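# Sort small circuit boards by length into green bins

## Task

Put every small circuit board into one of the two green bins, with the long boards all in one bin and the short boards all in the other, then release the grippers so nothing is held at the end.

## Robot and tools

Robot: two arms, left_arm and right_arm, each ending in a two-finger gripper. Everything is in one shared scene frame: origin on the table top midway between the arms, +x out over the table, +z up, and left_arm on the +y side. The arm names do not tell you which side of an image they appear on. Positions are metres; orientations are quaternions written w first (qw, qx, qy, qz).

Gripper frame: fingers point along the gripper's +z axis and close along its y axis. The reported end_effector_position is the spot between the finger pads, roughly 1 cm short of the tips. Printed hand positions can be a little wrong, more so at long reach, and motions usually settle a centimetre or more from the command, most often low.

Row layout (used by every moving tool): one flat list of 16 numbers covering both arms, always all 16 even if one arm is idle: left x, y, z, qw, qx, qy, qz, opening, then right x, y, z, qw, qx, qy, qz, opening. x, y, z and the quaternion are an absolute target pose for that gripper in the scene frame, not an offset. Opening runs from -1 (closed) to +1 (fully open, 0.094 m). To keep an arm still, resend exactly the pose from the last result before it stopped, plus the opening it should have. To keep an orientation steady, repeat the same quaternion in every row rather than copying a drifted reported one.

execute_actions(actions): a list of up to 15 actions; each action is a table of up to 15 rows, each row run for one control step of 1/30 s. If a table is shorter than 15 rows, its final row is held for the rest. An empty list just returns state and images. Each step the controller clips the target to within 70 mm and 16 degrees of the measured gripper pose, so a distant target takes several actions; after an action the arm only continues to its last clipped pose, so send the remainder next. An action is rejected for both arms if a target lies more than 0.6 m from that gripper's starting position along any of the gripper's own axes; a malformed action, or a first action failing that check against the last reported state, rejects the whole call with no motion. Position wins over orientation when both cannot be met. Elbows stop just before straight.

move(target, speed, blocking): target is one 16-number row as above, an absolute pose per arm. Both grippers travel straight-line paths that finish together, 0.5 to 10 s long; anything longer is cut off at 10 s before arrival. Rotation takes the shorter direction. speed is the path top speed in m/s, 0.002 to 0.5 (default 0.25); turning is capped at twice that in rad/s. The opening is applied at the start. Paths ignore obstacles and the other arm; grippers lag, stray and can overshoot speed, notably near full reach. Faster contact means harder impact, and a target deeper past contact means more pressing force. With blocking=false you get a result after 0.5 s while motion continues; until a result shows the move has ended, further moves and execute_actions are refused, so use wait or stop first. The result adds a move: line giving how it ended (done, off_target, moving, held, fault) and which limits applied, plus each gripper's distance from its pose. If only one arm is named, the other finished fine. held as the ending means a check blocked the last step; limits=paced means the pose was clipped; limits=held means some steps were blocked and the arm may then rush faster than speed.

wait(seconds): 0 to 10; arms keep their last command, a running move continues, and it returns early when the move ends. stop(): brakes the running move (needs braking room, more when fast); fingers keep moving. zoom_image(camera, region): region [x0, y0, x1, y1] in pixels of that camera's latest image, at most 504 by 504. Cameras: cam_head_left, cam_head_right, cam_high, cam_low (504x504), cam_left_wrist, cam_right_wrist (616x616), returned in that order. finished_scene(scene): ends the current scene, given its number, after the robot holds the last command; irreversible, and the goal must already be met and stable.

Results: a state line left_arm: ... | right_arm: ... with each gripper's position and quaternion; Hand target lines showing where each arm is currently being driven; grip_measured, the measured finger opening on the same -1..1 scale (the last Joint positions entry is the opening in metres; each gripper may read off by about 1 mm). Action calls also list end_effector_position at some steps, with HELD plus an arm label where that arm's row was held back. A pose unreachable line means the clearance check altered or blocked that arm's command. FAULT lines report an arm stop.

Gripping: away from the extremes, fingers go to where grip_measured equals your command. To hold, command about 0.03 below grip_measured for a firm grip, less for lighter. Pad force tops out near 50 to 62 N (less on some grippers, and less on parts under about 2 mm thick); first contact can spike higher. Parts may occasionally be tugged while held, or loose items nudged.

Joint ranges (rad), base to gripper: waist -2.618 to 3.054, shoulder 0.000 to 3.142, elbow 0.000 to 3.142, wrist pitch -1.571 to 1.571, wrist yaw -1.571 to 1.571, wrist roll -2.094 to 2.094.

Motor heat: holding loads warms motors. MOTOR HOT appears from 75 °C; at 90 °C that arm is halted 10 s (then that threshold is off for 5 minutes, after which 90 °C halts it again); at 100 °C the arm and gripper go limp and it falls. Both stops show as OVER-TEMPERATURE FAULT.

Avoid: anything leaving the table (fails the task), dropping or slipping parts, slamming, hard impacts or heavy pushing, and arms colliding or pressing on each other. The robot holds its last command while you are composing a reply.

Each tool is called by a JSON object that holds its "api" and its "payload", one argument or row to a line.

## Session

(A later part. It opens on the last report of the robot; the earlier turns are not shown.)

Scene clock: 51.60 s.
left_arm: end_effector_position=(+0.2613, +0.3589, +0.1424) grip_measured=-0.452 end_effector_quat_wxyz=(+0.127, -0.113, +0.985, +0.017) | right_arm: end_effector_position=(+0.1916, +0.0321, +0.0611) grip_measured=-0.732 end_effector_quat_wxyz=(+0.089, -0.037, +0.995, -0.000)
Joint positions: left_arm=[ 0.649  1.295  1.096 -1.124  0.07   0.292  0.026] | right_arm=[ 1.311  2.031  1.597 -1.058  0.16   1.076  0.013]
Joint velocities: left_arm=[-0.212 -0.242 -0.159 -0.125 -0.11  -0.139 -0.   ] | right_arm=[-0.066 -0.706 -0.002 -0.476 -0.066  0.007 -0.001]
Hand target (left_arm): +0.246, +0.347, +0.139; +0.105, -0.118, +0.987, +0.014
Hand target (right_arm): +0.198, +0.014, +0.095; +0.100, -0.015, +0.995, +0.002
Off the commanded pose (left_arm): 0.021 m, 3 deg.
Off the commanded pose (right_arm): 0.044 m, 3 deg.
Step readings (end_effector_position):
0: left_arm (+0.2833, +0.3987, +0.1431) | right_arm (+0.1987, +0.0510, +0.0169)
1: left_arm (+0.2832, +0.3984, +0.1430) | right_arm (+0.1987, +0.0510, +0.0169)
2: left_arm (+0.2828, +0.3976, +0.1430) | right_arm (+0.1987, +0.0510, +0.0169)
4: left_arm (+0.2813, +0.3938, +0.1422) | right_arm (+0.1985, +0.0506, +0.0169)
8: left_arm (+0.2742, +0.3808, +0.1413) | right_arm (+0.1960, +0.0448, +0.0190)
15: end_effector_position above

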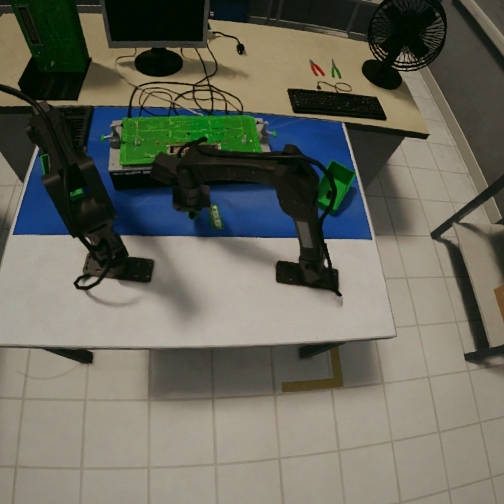

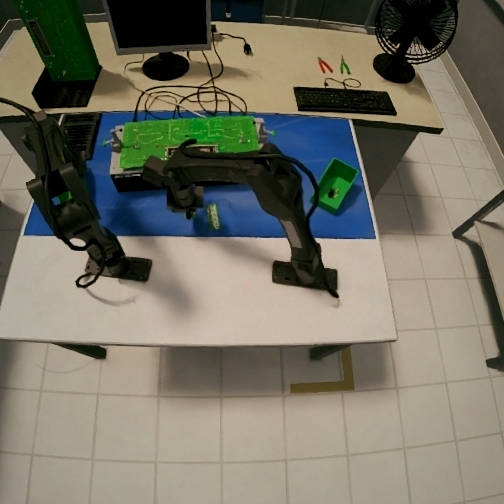

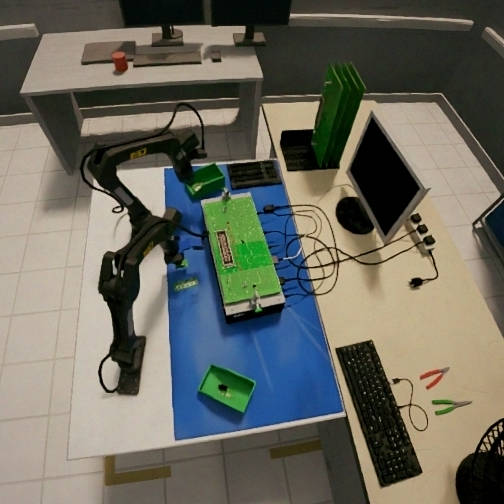

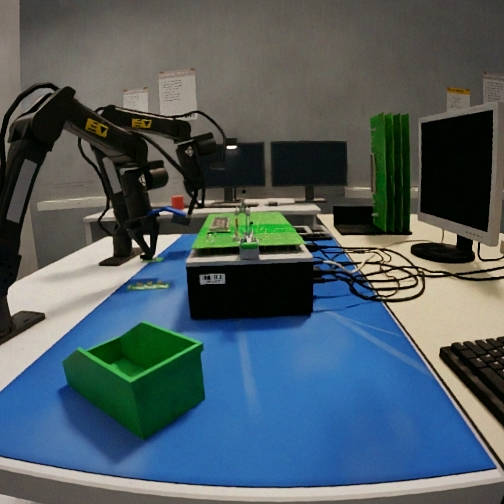

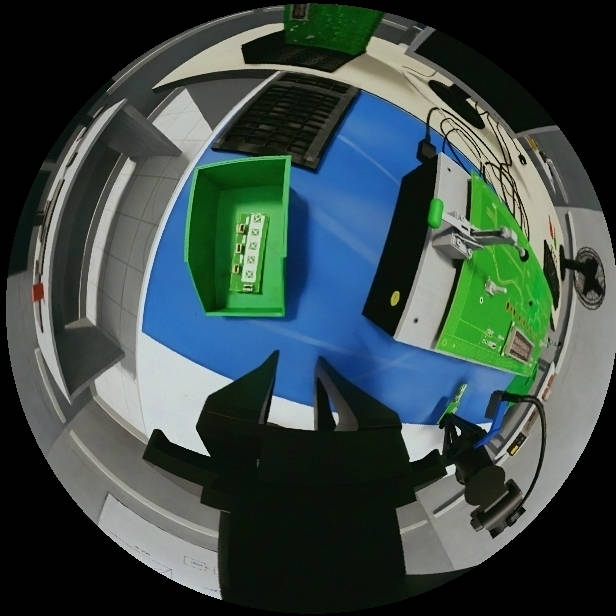

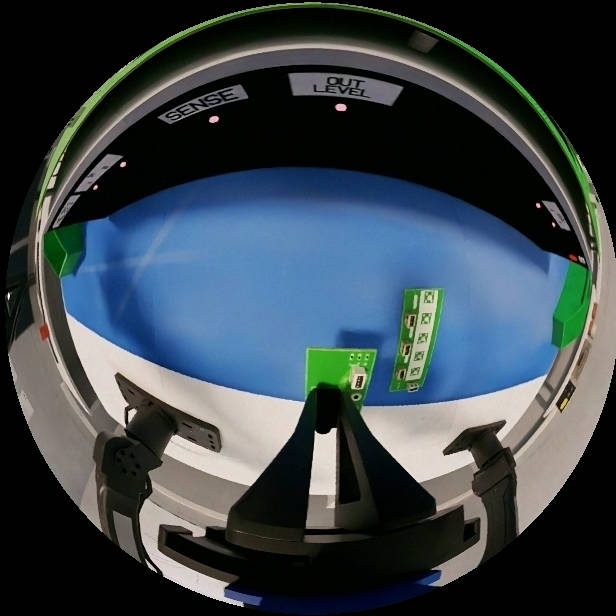

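{"api": "execute_actions", "payload": {
  "actions": [
    [[0.244,0.341,0.139,0.104,-0.118,0.9874,0.0135,-0.45,0.198,0.003,0.102,0.0998,-0.009,0.995,0.001,-0.775],[0.243,0.335,0.138,0.103,-0.117,0.9876,0.013,-0.45,0.1985,-0.006,0.105,0.0998,-0.003,0.995,0,-0.775],[0.241,0.328,0.137,0.102,-0.116,0.9879,0.0125,-0.45,0.199,-0.016,0.108,0.0998,0.003,0.995,0,-0.775],[0.239,0.320,0.136,0.101,-0.115,0.988,0.012,-0.45,0.1995,-0.027,0.111,0.0998,0.009,0.995,-0.001,-0.775],[0.237,0.312,0.135,0.0991,-0.1142,0.9884,0.0115,-0.45,0.200,-0.039,0.114,0.0998,0.015,0.9949,-0.0015,-0.775],[0.235,0.303,0.134,0.0991,-0.1142,0.9884,0.0115,-0.45,0.2005,-0.051,0.117,0.0998,0.021,0.9948,-0.002,-0.775],[0.233,0.294,0.133,0.0991,-0.1142,0.9884,0.0115,-0.45,0.201,-0.063,0.119,0.0998,0.027,0.9946,-0.0027,-0.775],[0.231,0.285,0.132,0.0991,-0.1142,0.9884,0.0115,-0.45,0.2015,-0.075,0.121,0.0997,0.033,0.9945,-0.0033,-0.775],[0.229,0.276,0.131,0.0991,-0.1142,0.9884,0.0115,-0.45,0.202,-0.087,0.123,0.0997,0.039,0.9942,-0.0039,-0.775],[0.227,0.267,0.130,0.0991,-0.1142,0.9884,0.0115,-0.45,0.2025,-0.099,0.125,0.0997,0.045,0.994,-0.0045,-0.775],[0.226,0.258,0.128,0.0991,-0.1142,0.9884,0.0115,-0.45,0.203,-0.111,0.127,0.0997,0.051,0.9937,-0.0051,-0.775],[0.225,0.249,0.126,0.0991,-0.1142,0.9884,0.0115,-0.45,0.2035,-0.123,0.128,0.0996,0.057,0.9934,-0.0057,-0.775],[0.224,0.240,0.124,0.0991,-0.1142,0.9884,0.0115,-0.45,0.204,-0.135,0.129,0.0996,0.063,0.993,-0.0063,-0.775],[0.223,0.231,0.122,0.0991,-0.1142,0.9884,0.0115,-0.45,0.205,-0.147,0.130,0.0996,0.069,0.9926,-0.0069,-0.775],[0.222,0.222,0.120,0.0991,-0.1142,0.9884,0.0115,-0.45,0.206,-0.159,0.131,0.0995,0.075,0.9922,-0.0075,-0.775]],
    [[0.221,0.212,0.118,0.0991,-0.1142,0.9884,0.0115,-0.45,0.208,-0.171,0.132,0.0995,0.084,0.9915,-0.0084,-0.775],[0.220,0.202,0.116,0.0991,-0.1142,0.9884,0.0115,-0.45,0.210,-0.183,0.133,0.0994,0.093,0.9907,-0.0093,-0.775],[0.219,0.192,0.114,0.0991,-0.1142,0.9884,0.0115,-0.45,0.213,-0.195,0.134,0.0993,0.102,0.9898,-0.0102,-0.775],[0.218,0.182,0.112,0.0991,-0.1142,0.9884,0.0115,-0.45,0.216,-0.207,0.135,0.0992,0.111,0.9888,-0.0111,-0.775],[0.217,0.172,0.110,0.0991,-0.1142,0.9884,0.0115,-0.45,0.219,-0.219,0.135,0.0991,0.120,0.9877,-0.012,-0.775],[0.216,0.162,0.108,0.0991,-0.1142,0.9884,0.0115,-0.45,0.223,-0.231,0.136,0.099,0.129,0.9866,-0.0129,-0.775],[0.215,0.152,0.106,0.0991,-0.1142,0.9884,0.0115,-0.45,0.227,-0.243,0.136,0.0988,0.138,0.9854,-0.0138,-0.775],[0.214,0.142,0.104,0.0991,-0.1142,0.9884,0.0115,-0.45,0.231,-0.255,0.137,0.0987,0.147,0.9841,-0.0147,-0.775],[0.213,0.132,0.102,0.0991,-0.1142,0.9884,0.0115,-0.45,0.236,-0.267,0.137,0.0986,0.156,0.9827,-0.0156,-0.775],[0.212,0.122,0.100,0.0991,-0.1142,0.9884,0.0115,-0.45,0.241,-0.279,0.137,0.0984,0.165,0.9812,-0.0165,-0.775],[0.212,0.112,0.098,0.0991,-0.1142,0.9884,0.0115,-0.45,0.246,-0.291,0.137,0.0983,0.174,0.9797,-0.0174,-0.775],[0.211,0.102,0.096,0.0991,-0.1142,0.9884,0.0115,-0.45,0.252,-0.303,0.137,0.0981,0.183,0.978,-0.0183,-0.775],[0.211,0.092,0.094,0.0991,-0.1142,0.9884,0.0115,-0.45,0.258,-0.315,0.137,0.0979,0.192,0.9763,-0.0192,-0.775],[0.210,0.082,0.092,0.0991,-0.1142,0.9884,0.0115,-0.45,0.264,-0.327,0.137,0.0977,0.201,0.9745,-0.0201,-0.775],[0.210,0.072,0.090,0.0991,-0.1142,0.9884,0.0115,-0.45,0.270,-0.338,0.137,0.0976,0.210,0.9726,-0.021,-0.775]],
    [[0.210,0.062,0.088,0.0991,-0.1142,0.9884,0.0115,-0.45,0.277,-0.349,0.137,0.0974,0.218,0.971,-0.0218,-0.775],[0.209,0.052,0.086,0.0991,-0.1142,0.9884,0.0115,-0.45,0.284,-0.360,0.137,0.0972,0.226,0.969,-0.0226,-0.775],[0.209,0.042,0.084,0.0991,-0.1142,0.9884,0.0115,-0.45,0.291,-0.371,0.137,0.097,0.234,0.967,-0.0234,-0.775],[0.209,0.032,0.082,0.0991,-0.1142,0.9884,0.0115,-0.45,0.298,-0.382,0.137,0.0968,0.242,0.965,-0.0242,-0.775],[0.208,0.022,0.079,0.0991,-0.1142,0.9884,0.0115,-0.45,0.305,-0.393,0.137,0.0966,0.250,0.963,-0.025,-0.775],[0.208,0.013,0.076,0.0991,-0.1142,0.9884,0.0115,-0.45,0.312,-0.403,0.137,0.0964,0.258,0.961,-0.0258,-0.775],[0.208,0.004,0.073,0.0991,-0.1142,0.9884,0.0115,-0.45,0.319,-0.413,0.137,0.0962,0.266,0.9588,-0.0266,-0.775],[0.208,-0.004,0.070,0.0991,-0.1142,0.9884,0.0115,-0.45,0.325,-0.422,0.137,0.096,0.273,0.9568,-0.0273,-0.775],[0.207,-0.011,0.068,0.0991,-0.1142,0.9884,0.0115,-0.45,0.331,-0.430,0.137,0.0958,0.280,0.9548,-0.028,-0.775],[0.207,-0.018,0.066,0.0991,-0.1142,0.9884,0.0115,-0.45,0.336,-0.437,0.137,0.0956,0.286,0.953,-0.0286,-0.775],[0.207,-0.024,0.064,0.0991,-0.1142,0.9884,0.0115,-0.45,0.341,-0.444,0.137,0.0954,0.291,0.9515,-0.029,-0.775],[0.207,-0.029,0.062,0.0991,-0.1142,0.9884,0.0115,-0.45,0.345,-0.450,0.137,0.0954,0.294,0.9506,-0.0295,-0.775],[0.207,-0.033,0.060,0.0991,-0.1142,0.9884,0.0115,-0.45,0.348,-0.454,0.137,0.0954,0.294,0.9506,-0.0295,-0.775],[0.207,-0.036,0.059,0.0991,-0.1142,0.9884,0.0115,-0.45,0.350,-0.457,0.137,0.0954,0.294,0.9506,-0.0295,-0.775],[0.207,-0.038,0.058,0.0991,-0.1142,0.9884,0.0115,-0.45,0.351,-0.458,0.137,0.0954,0.294,0.9506,-0.0295,-0.775]]
  ]
}}

{"api": "execute_actions", "payload": {
  "actions": []
}}

Scene clock: 56.87 s.
left_arm: end_effector_position=(+0.1987, -0.0257, +0.0559) grip_measured=-0.452 end_effector_quat_wxyz=(+0.079, -0.090, +0.993, +0.016) | right_arm: end_effector_position=(+0.3368, -0.4500, +0.1239) grip_measured=-0.732 end_effector_quat_wxyz=(+0.075, +0.309, +0.947, -0.034)
Joint positions: left_arm=[-0.974  1.737  1.186 -0.99  -0.158 -1.272  0.026] | right_arm=[-0.17   1.742  1.464 -1.141  0.067  0.302  0.013]
Joint velocities: left_arm=[-0.164  0.491  0.33   0.154 -0.125 -0.344  0.   ] | right_arm=[-0.212  0.51   0.535  0.022 -0.081 -0.256 -0.001]
Hand target (left_arm): +0.207, -0.038, +0.060; +0.097, -0.113, +0.989, +0.007
Hand target (right_arm): +0.351, -0.457, +0.135; +0.097, +0.295, +0.950, -0.028
Off the commanded pose (left_arm): 0.015 m, 4 deg.
Off the commanded pose (right_arm): 0.021 m, 3 deg.
Step readings (end_effector_position; steps 1 to 15: 1st action; 16 to 30: 2nd action; 31 to 45: 3rd action):
0: left_arm (+0.2540, +0.3519, +0.1421) | right_arm (+0.1942, +0.0163, +0.0907)
1: left_arm (+0.2538, +0.3516, +0.1420) | right_arm (+0.1942, +0.0159, +0.0907)
2: left_arm (+0.2534, +0.3497, +0.1414) | right_arm (+0.1945, +0.0147, +0.0911)
4: left_arm (+0.2518, +0.3405, +0.1392) | right_arm (+0.1946, +0.0057, +0.0924)
8: left_arm (+0.2461, +0.3079, +0.1341) | right_arm (+0.1983, -0.0360, +0.1029)
15: left_arm (+0.2337, +0.2391, +0.1268) | right_arm (+0.2111, -0.1209, +0.1281)
16: left_arm (+0.2316, +0.2291, +0.1249) | right_arm (+0.2125, -0.1330, +0.1298)
17: left_arm (+0.2292, +0.2189, +0.1228) | right_arm (+0.2137, -0.1453, +0.1308)
19: left_arm (+0.2238, +0.1981, +0.1195) | right_arm (+0.2162, -0.1709, +0.1321)
23: left_arm (+0.2130, +0.1574, +0.1152) | right_arm (+0.2289, -0.2227, +0.1350)
30: left_arm (+0.1944, +0.0973, +0.0886) | right_arm (+0.2515, -0.3169, +0.1346)
31: left_arm (+0.1931, +0.0892, +0.0856) | right_arm (+0.2532, -0.3296, +0.1330)
32: left_arm (+0.1923, +0.0804, +0.0833) | right_arm (+0.2553, -0.3410, +0.1312)
34: left_arm (+0.1923, +0.0612, +0.0802) | right_arm (+0.2626, -0.3618, +0.1284)
38: left_arm (+0.1948, +0.0217, +0.0734) | right_arm (+0.2896, -0.4008, +0.1268)
45: end_effector_position above

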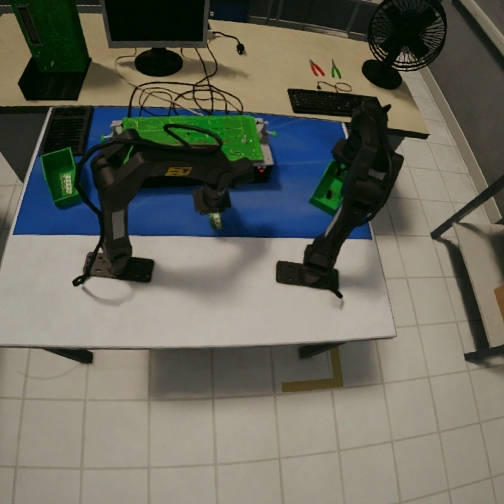

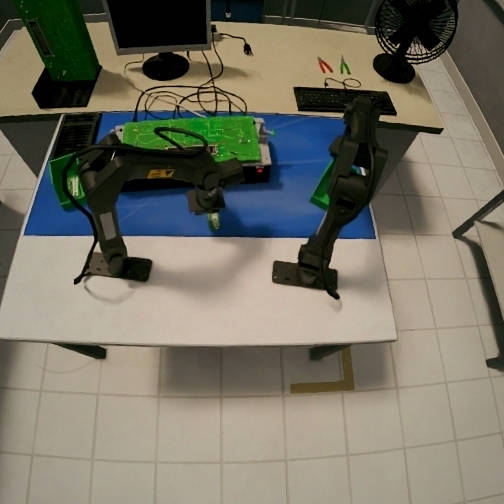

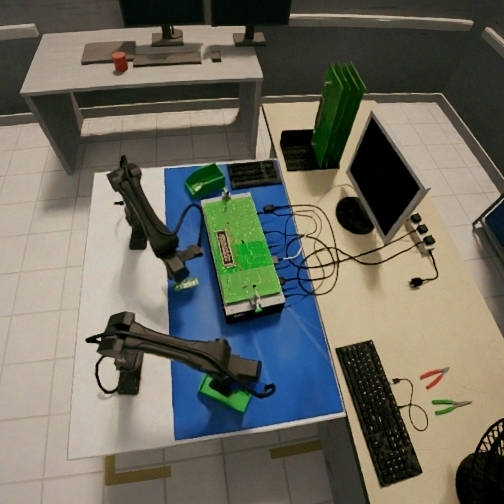

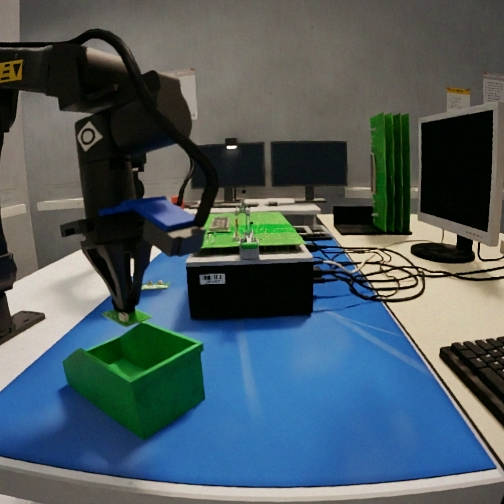

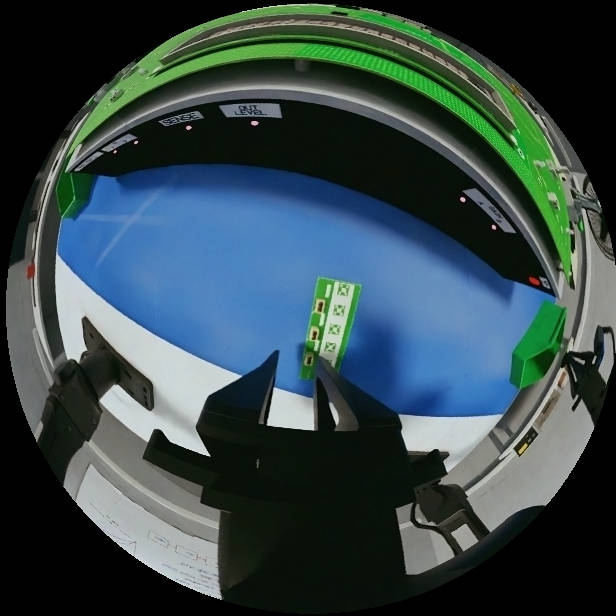

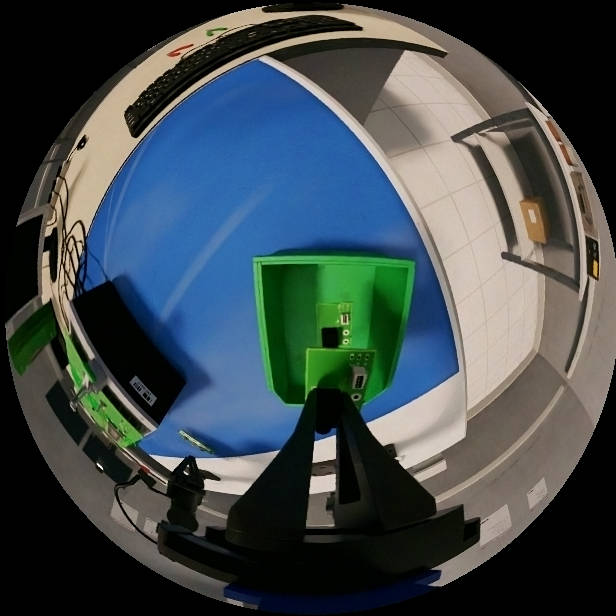

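Scene clock: 56.87 s.
left_arm: end_effector_position=(+0.1987, -0.0257, +0.0559) grip_measured=-0.452 end_effector_quat_wxyz=(+0.079, -0.090, +0.993, +0.016) | right_arm: end_effector_position=(+0.3368, -0.4500, +0.1239) grip_measured=-0.732 end_effector_quat_wxyz=(+0.075, +0.309, +0.947, -0.034)
Joint positions: left_arm=[-0.974  1.737  1.186 -0.99  -0.158 -1.272  0.026] | right_arm=[-0.17   1.742  1.464 -1.141  0.067  0.302  0.013]
Joint velocities: left_arm=[-0.164  0.491  0.33   0.154 -0.125 -0.344  0.   ] | right_arm=[-0.212  0.51   0.535  0.022 -0.081 -0.256 -0.001]
Hand target (left_arm): +0.207, -0.038, +0.060; +0.097, -0.113, +0.989, +0.007
Hand target (right_arm): +0.351, -0.457, +0.135; +0.097, +0.295, +0.950, -0.028
Off the commanded pose (left_arm): 0.015 m, 4 deg.
Off the commanded pose (right_arm): 0.021 m, 3 deg.

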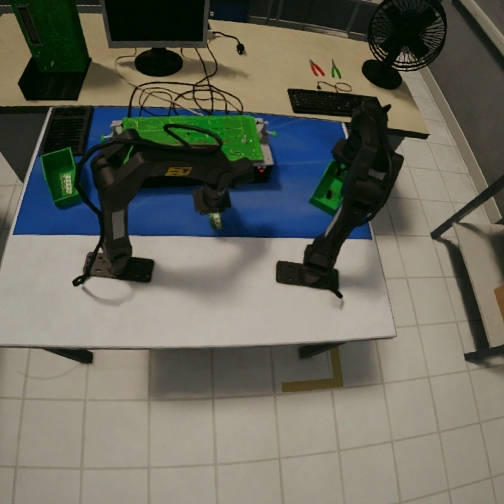

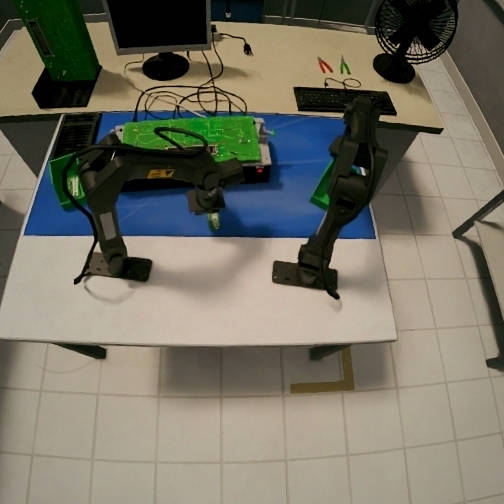

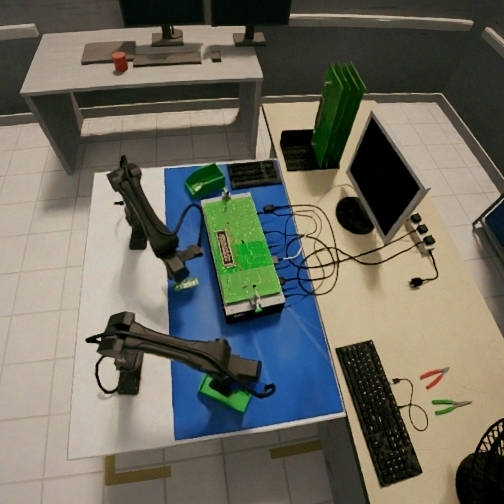

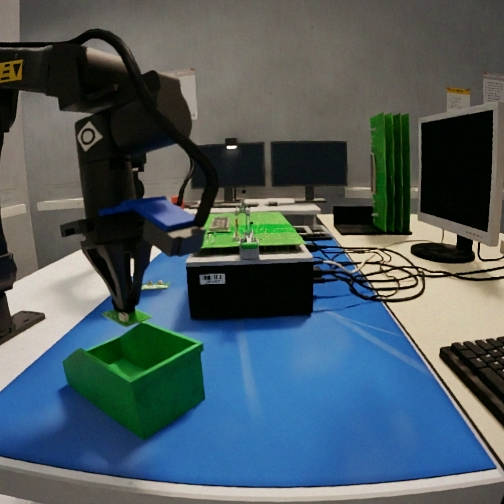

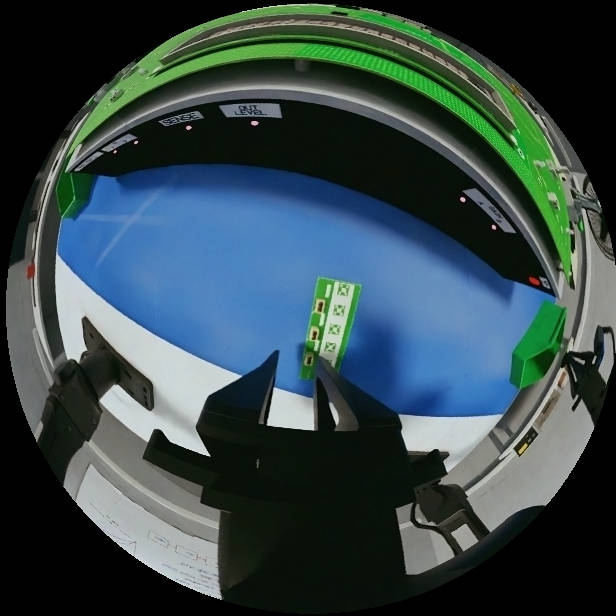

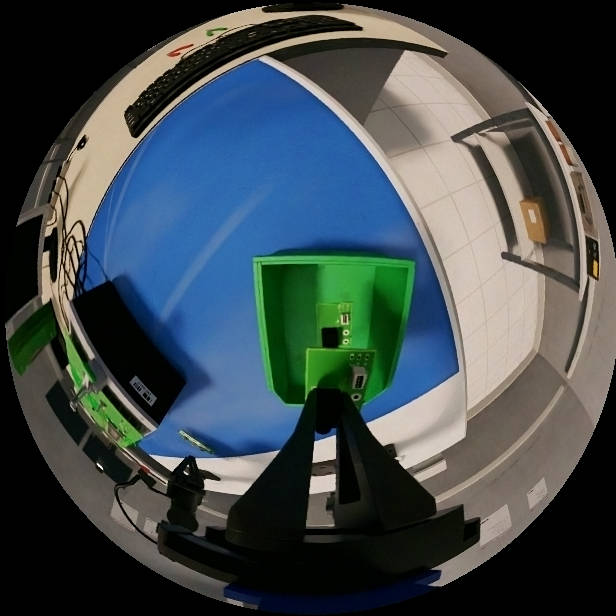

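{"api": "execute_actions", "payload": {
  "actions": []
}}

Scene clock: 56.97 s.
left_arm: end_effector_position=(+0.2001, -0.0317, +0.0528) grip_measured=-0.452 end_effector_quat_wxyz=(+0.081, -0.098, +0.992, +0.015) | right_arm: end_effector_position=(+0.3424, -0.4544, +0.1216) grip_measured=-0.732 end_effector_quat_wxyz=(+0.075, +0.305, +0.949, -0.033)
Joint positions: left_arm=[-0.981  1.761  1.202 -0.981 -0.162 -1.296  0.026] | right_arm=[-0.179  1.769  1.486 -1.137  0.063  0.284  0.013]
Joint velocities: left_arm=[-0.002  0.032  0.032  0.051 -0.066 -0.11   0.001] | right_arm=[ 0.002  0.037  0.032  0.007 -0.066 -0.11   0.001]
Hand target (left_arm): +0.207, -0.038, +0.060; +0.097, -0.114, +0.989, +0.007
Hand target (right_arm): +0.351, -0.457, +0.135; +0.097, +0.295, +0.950, -0.028
Off the commanded pose (left_arm): 0.011 m, 3 deg.
Off the commanded pose (right_arm): 0.018 m, 3 deg.

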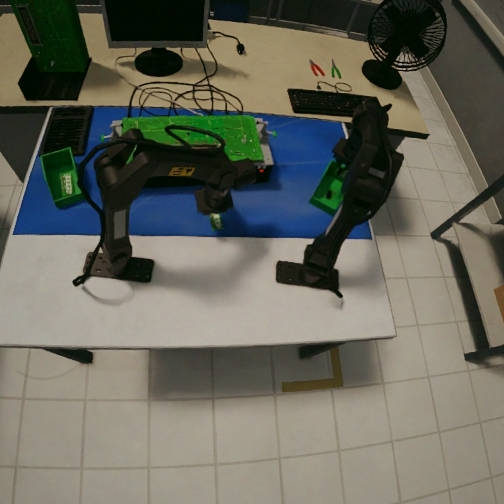

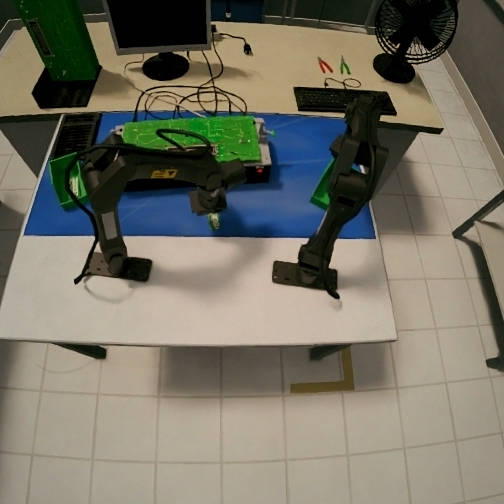

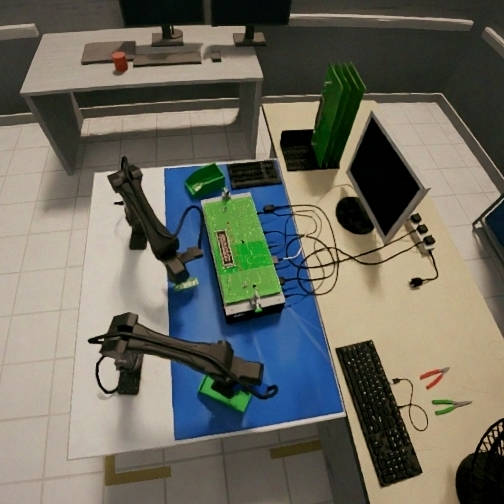

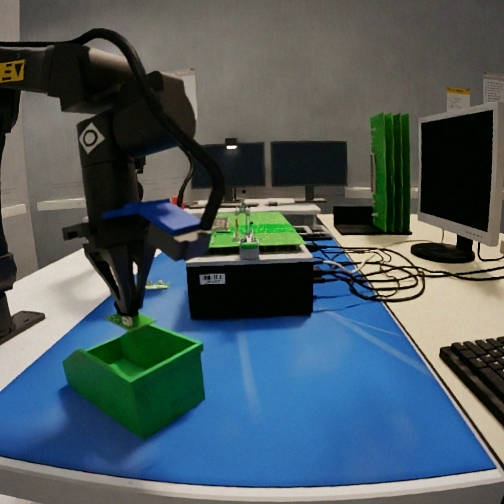

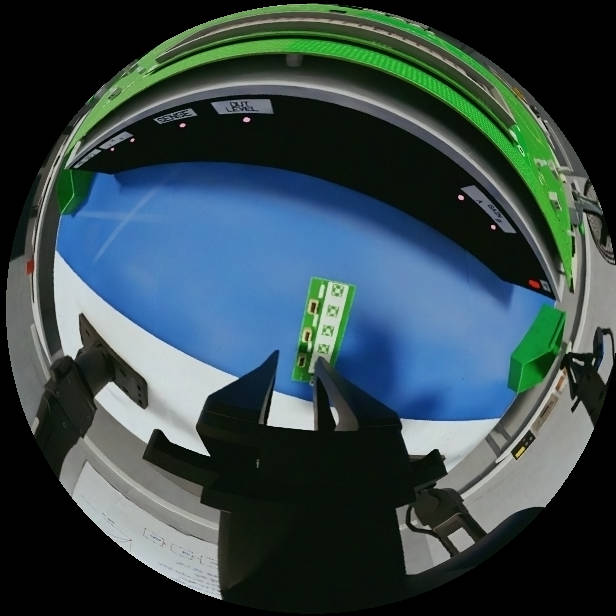

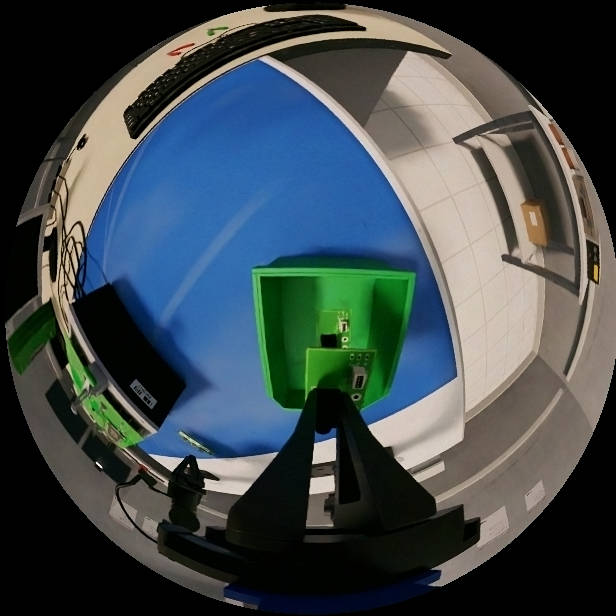

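{"api": "zoom_image", "payload": {
  "camera": "cam_left_wrist",
  "region": [220, 260, 400, 440]
}}

{"api": "zoom_image", "payload": {
  "camera": "cam_head_right",
  "region": [170, 170, 260, 260]
}}

Region (220, 260, 400, 440) of cam_left_wrist's 616x616 image, scaled by 2.800, with more detail than that image has.

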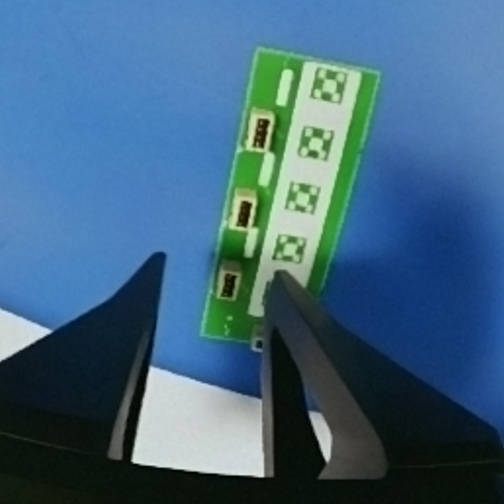

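Region (170, 170, 260, 260) of cam_head_right's 504x504 image, scaled by 5.600, with more detail than that image has.

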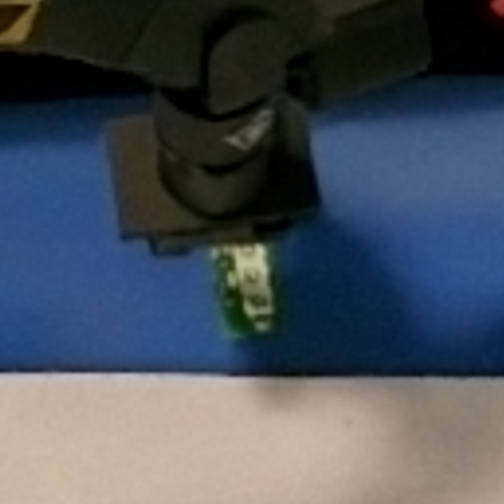

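{"api": "execute_actions", "payload": {
  "actions": [
    [[0.209,-0.037,0.056,0.0992,-0.105,0.9895,0.0105,-0.45,0.349,-0.457,0.125,0.0954,0.294,0.9506,-0.0295,-0.775],[0.211,-0.036,0.055,0.0993,-0.097,0.9903,0.0097,-0.45,0.348,-0.457,0.119,0.0954,0.294,0.9506,-0.0295,-0.775],[0.213,-0.035,0.054,0.0994,-0.089,0.991,0.0089,-0.45,0.347,-0.457,0.114,0.0954,0.294,0.9506,-0.0295,-0.775],[0.215,-0.035,0.053,0.0995,-0.081,0.9917,0.0081,-0.45,0.347,-0.457,0.109,0.0954,0.294,0.9506,-0.0295,-0.775],[0.217,-0.034,0.052,0.0995,-0.0746,0.9922,0.0075,-0.45,0.346,-0.456,0.104,0.0954,0.294,0.9506,-0.0295,-0.775],[0.218,-0.034,0.050,0.0995,-0.0746,0.9922,0.0075,-0.45,0.346,-0.456,0.099,0.0954,0.294,0.9506,-0.0295,-0.775],[0.219,-0.034,0.048,0.0995,-0.0746,0.9922,0.0075,-0.45,0.346,-0.456,0.094,0.0954,0.294,0.9506,-0.0295,-0.775],[0.219,-0.033,0.046,0.0995,-0.0746,0.9922,0.0075,-0.45,0.346,-0.456,0.089,0.0954,0.294,0.9506,-0.0295,-0.775],[0.219,-0.033,0.044,0.0995,-0.0746,0.9922,0.0075,-0.45,0.346,-0.456,0.084,0.0954,0.294,0.9506,-0.0295,-0.775],[0.219,-0.033,0.042,0.0995,-0.0746,0.9922,0.0075,-0.45,0.346,-0.456,0.079,0.0954,0.294,0.9506,-0.0295,-0.775],[0.219,-0.033,0.040,0.0995,-0.0746,0.9922,0.0075,-0.45,0.346,-0.456,0.074,0.0954,0.294,0.9506,-0.0295,-0.775],[0.219,-0.033,0.038,0.0995,-0.0746,0.9922,0.0075,-0.45,0.346,-0.456,0.069,0.0954,0.294,0.9506,-0.0295,-0.775],[0.219,-0.033,0.036,0.0995,-0.0746,0.9922,0.0075,-0.45,0.346,-0.456,0.064,0.0954,0.294,0.9506,-0.0295,-0.775],[0.219,-0.033,0.034,0.0995,-0.0746,0.9922,0.0075,-0.45,0.346,-0.456,0.059,0.0954,0.294,0.9506,-0.0295,-0.775],[0.219,-0.033,0.032,0.0995,-0.0746,0.9922,0.0075,-0.45,0.346,-0.456,0.054,0.0954,0.294,0.9506,-0.0295,-0.775]]
  ]
}}

Scene clock: 59.67 s.
left_arm: end_effector_position=(+0.2170, -0.0386, +0.0473) grip_measured=-0.452 end_effector_quat_wxyz=(+0.097, -0.081, +0.992, -0.005) | right_arm: end_effector_position=(+0.3324, -0.4489, +0.0671) grip_measured=-0.732 end_effector_quat_wxyz=(+0.067, +0.295, +0.953, -0.028)
Joint positions: left_arm=[-0.951  1.771  1.186 -0.896 -0.172 -1.225  0.026] | right_arm=[-0.179  1.772  1.274 -0.936  0.052  0.265  0.013]
Joint velocities: left_arm=[-0.022  0.09  -0.188  0.198 -0.081  0.081 -0.   ] | right_arm=[-0.002  0.061 -0.388  0.491  0.037 -0.037  0.001]
Hand target (left_arm): +0.218, -0.032, +0.033; +0.099, -0.075, +0.992, +0.008
Hand target (right_arm): +0.343, -0.455, +0.055; +0.092, +0.294, +0.951, -0.030
Off the commanded pose (left_arm): 0.016 m, 2 deg.
Off the commanded pose (right_arm): 0.020 m, 3 deg.
Step readings (end_effector_position):
0: left_arm (+0.2013, -0.0311, +0.0529) | right_arm (+0.3430, -0.4526, +0.1213)
1: left_arm (+0.2014, -0.0310, +0.0529) | right_arm (+0.3432, -0.4527, +0.1213)
2: left_arm (+0.2017, -0.0311, +0.0529) | right_arm (+0.3439, -0.4529, +0.1208)
4: left_arm (+0.2030, -0.0319, +0.0530) | right_arm (+0.3452, -0.4534, +0.1167)
8: left_arm (+0.2106, -0.0333, +0.0532) | right_arm (+0.3387, -0.4511, +0.0964)
15: end_effector_position above

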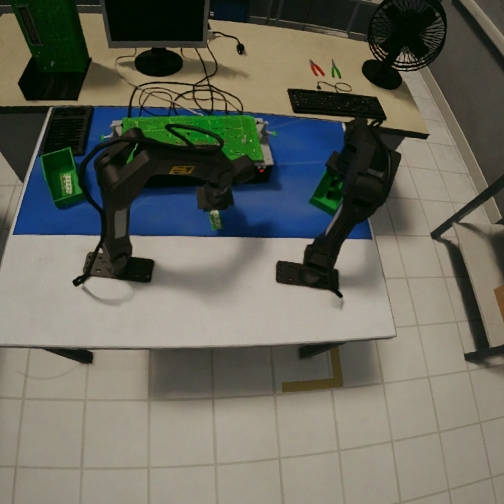

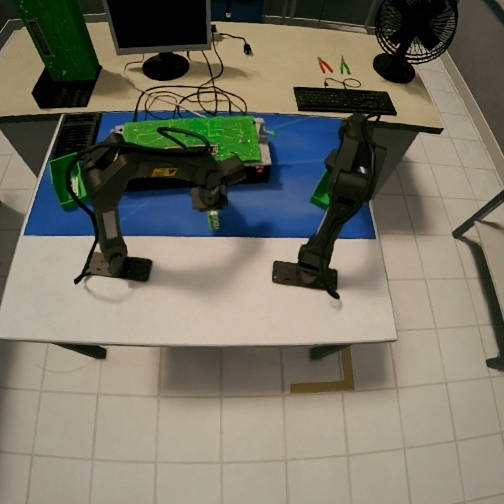

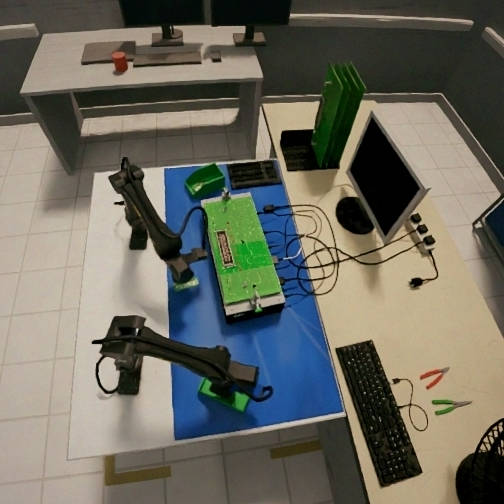

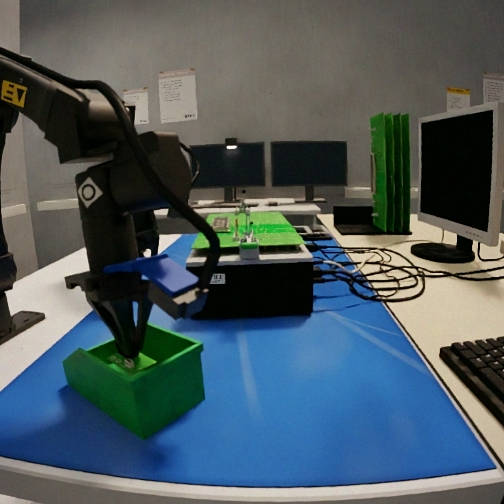

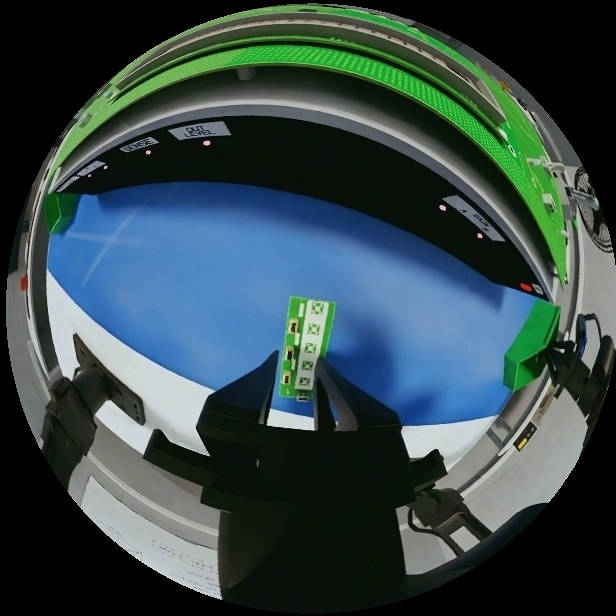

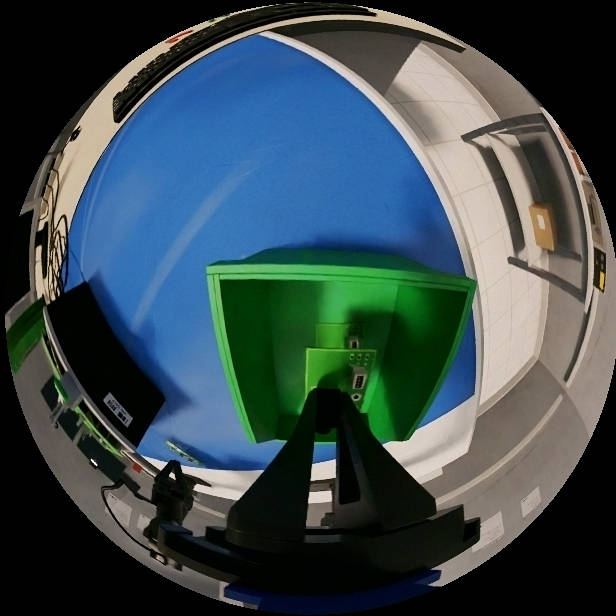

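{"api": "execute_actions", "payload": {
  "actions": []
}}

{"api": "zoom_image", "payload": {
  "camera": "cam_left_wrist",
  "region": [220, 260, 400, 440]
}}

Scene clock: 59.87 s.
left_arm: end_effector_position=(+0.2158, -0.0365, +0.0386) grip_measured=-0.452 end_effector_quat_wxyz=(+0.094, -0.077, +0.993, +0.002) | right_arm: end_effector_position=(+0.3356, -0.4500, +0.0548) grip_measured=-0.732 end_effector_quat_wxyz=(+0.071, +0.295, +0.952, -0.028)
Joint positions: left_arm=[-0.951  1.786  1.17  -0.879 -0.172 -1.219  0.026] | right_arm=[-0.179  1.79   1.244 -0.881  0.052  0.265  0.013]
Joint velocities: left_arm=[ 0.022 -0.007 -0.017  0.037 -0.007  0.022  0.   ] | right_arm=[-0.002 -0.017 -0.007  0.168  0.081 -0.051 -0.   ]
Hand target (left_arm): +0.218, -0.032, +0.033; +0.099, -0.075, +0.992, +0.008
Hand target (right_arm): +0.343, -0.455, +0.056; +0.092, +0.294, +0.951, -0.030
Off the commanded pose (left_arm): 0.008 m, 1 deg.
Off the commanded pose (right_arm): 0.012 m, 3 deg.

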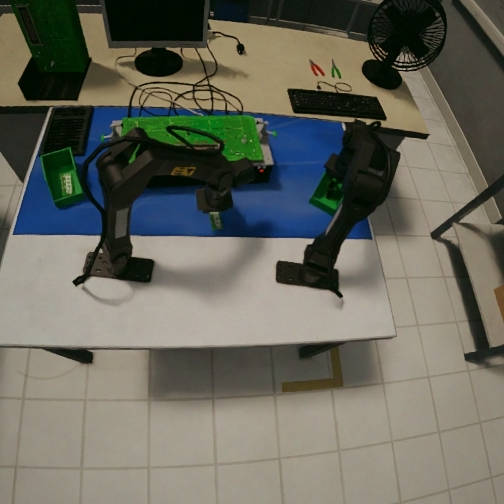

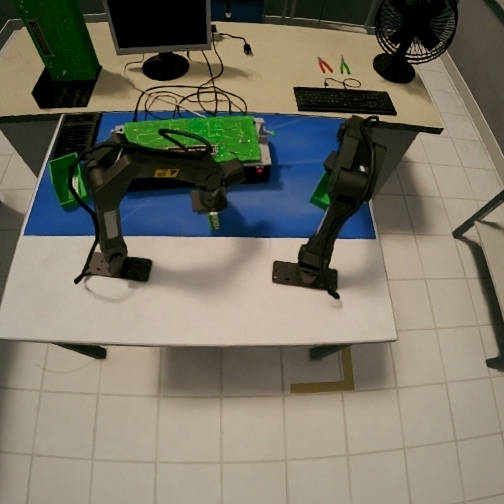

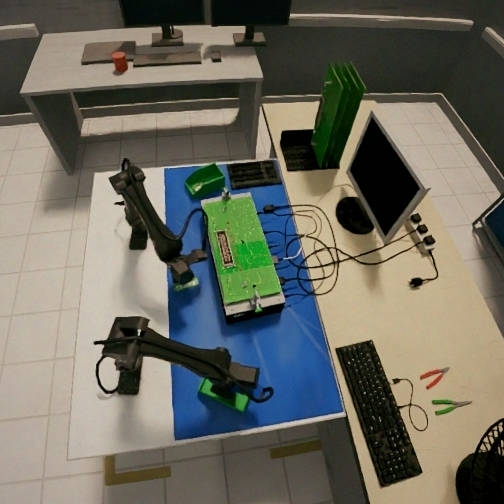

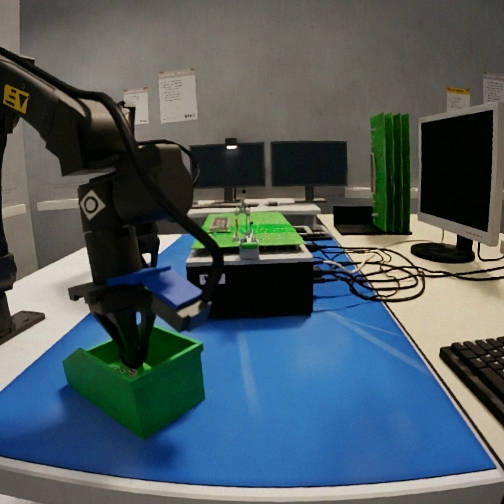

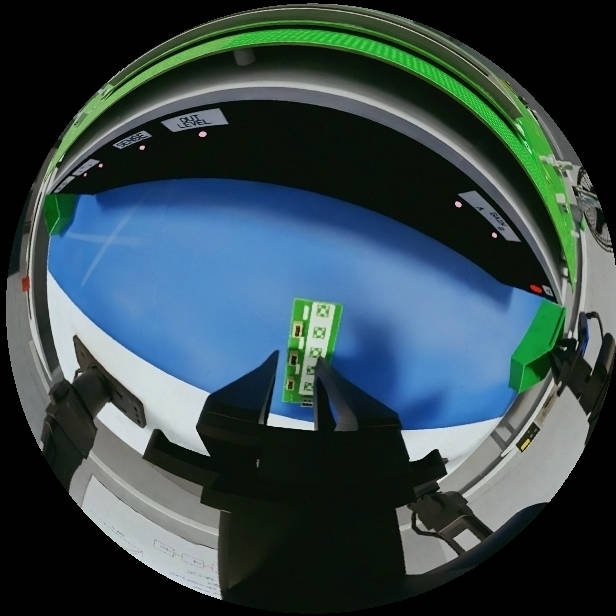

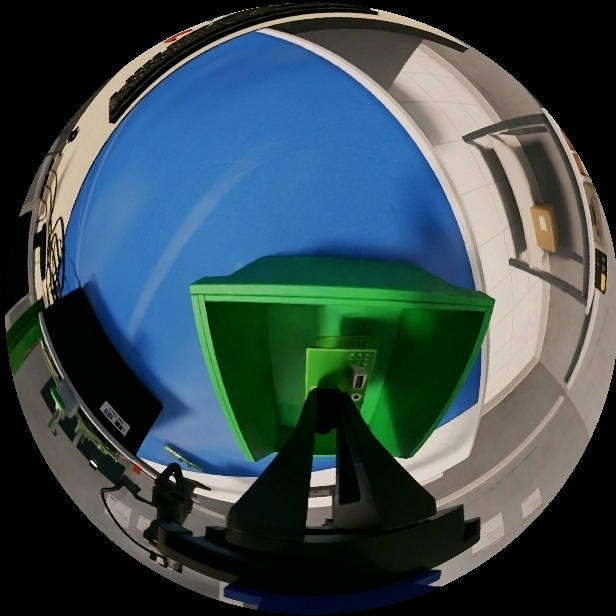

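Region (220, 260, 400, 440) of cam_left_wrist's 616x616 image, scaled by 2.800, with more detail than that image has.

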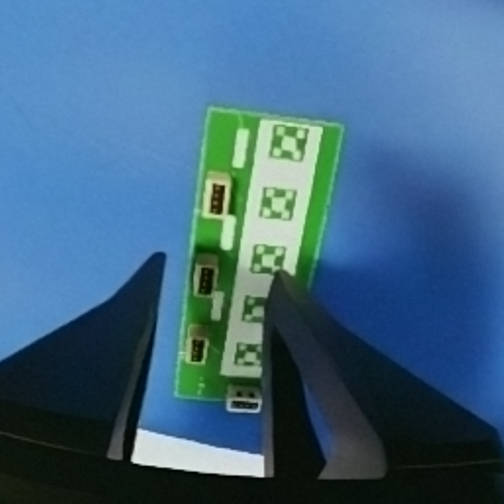

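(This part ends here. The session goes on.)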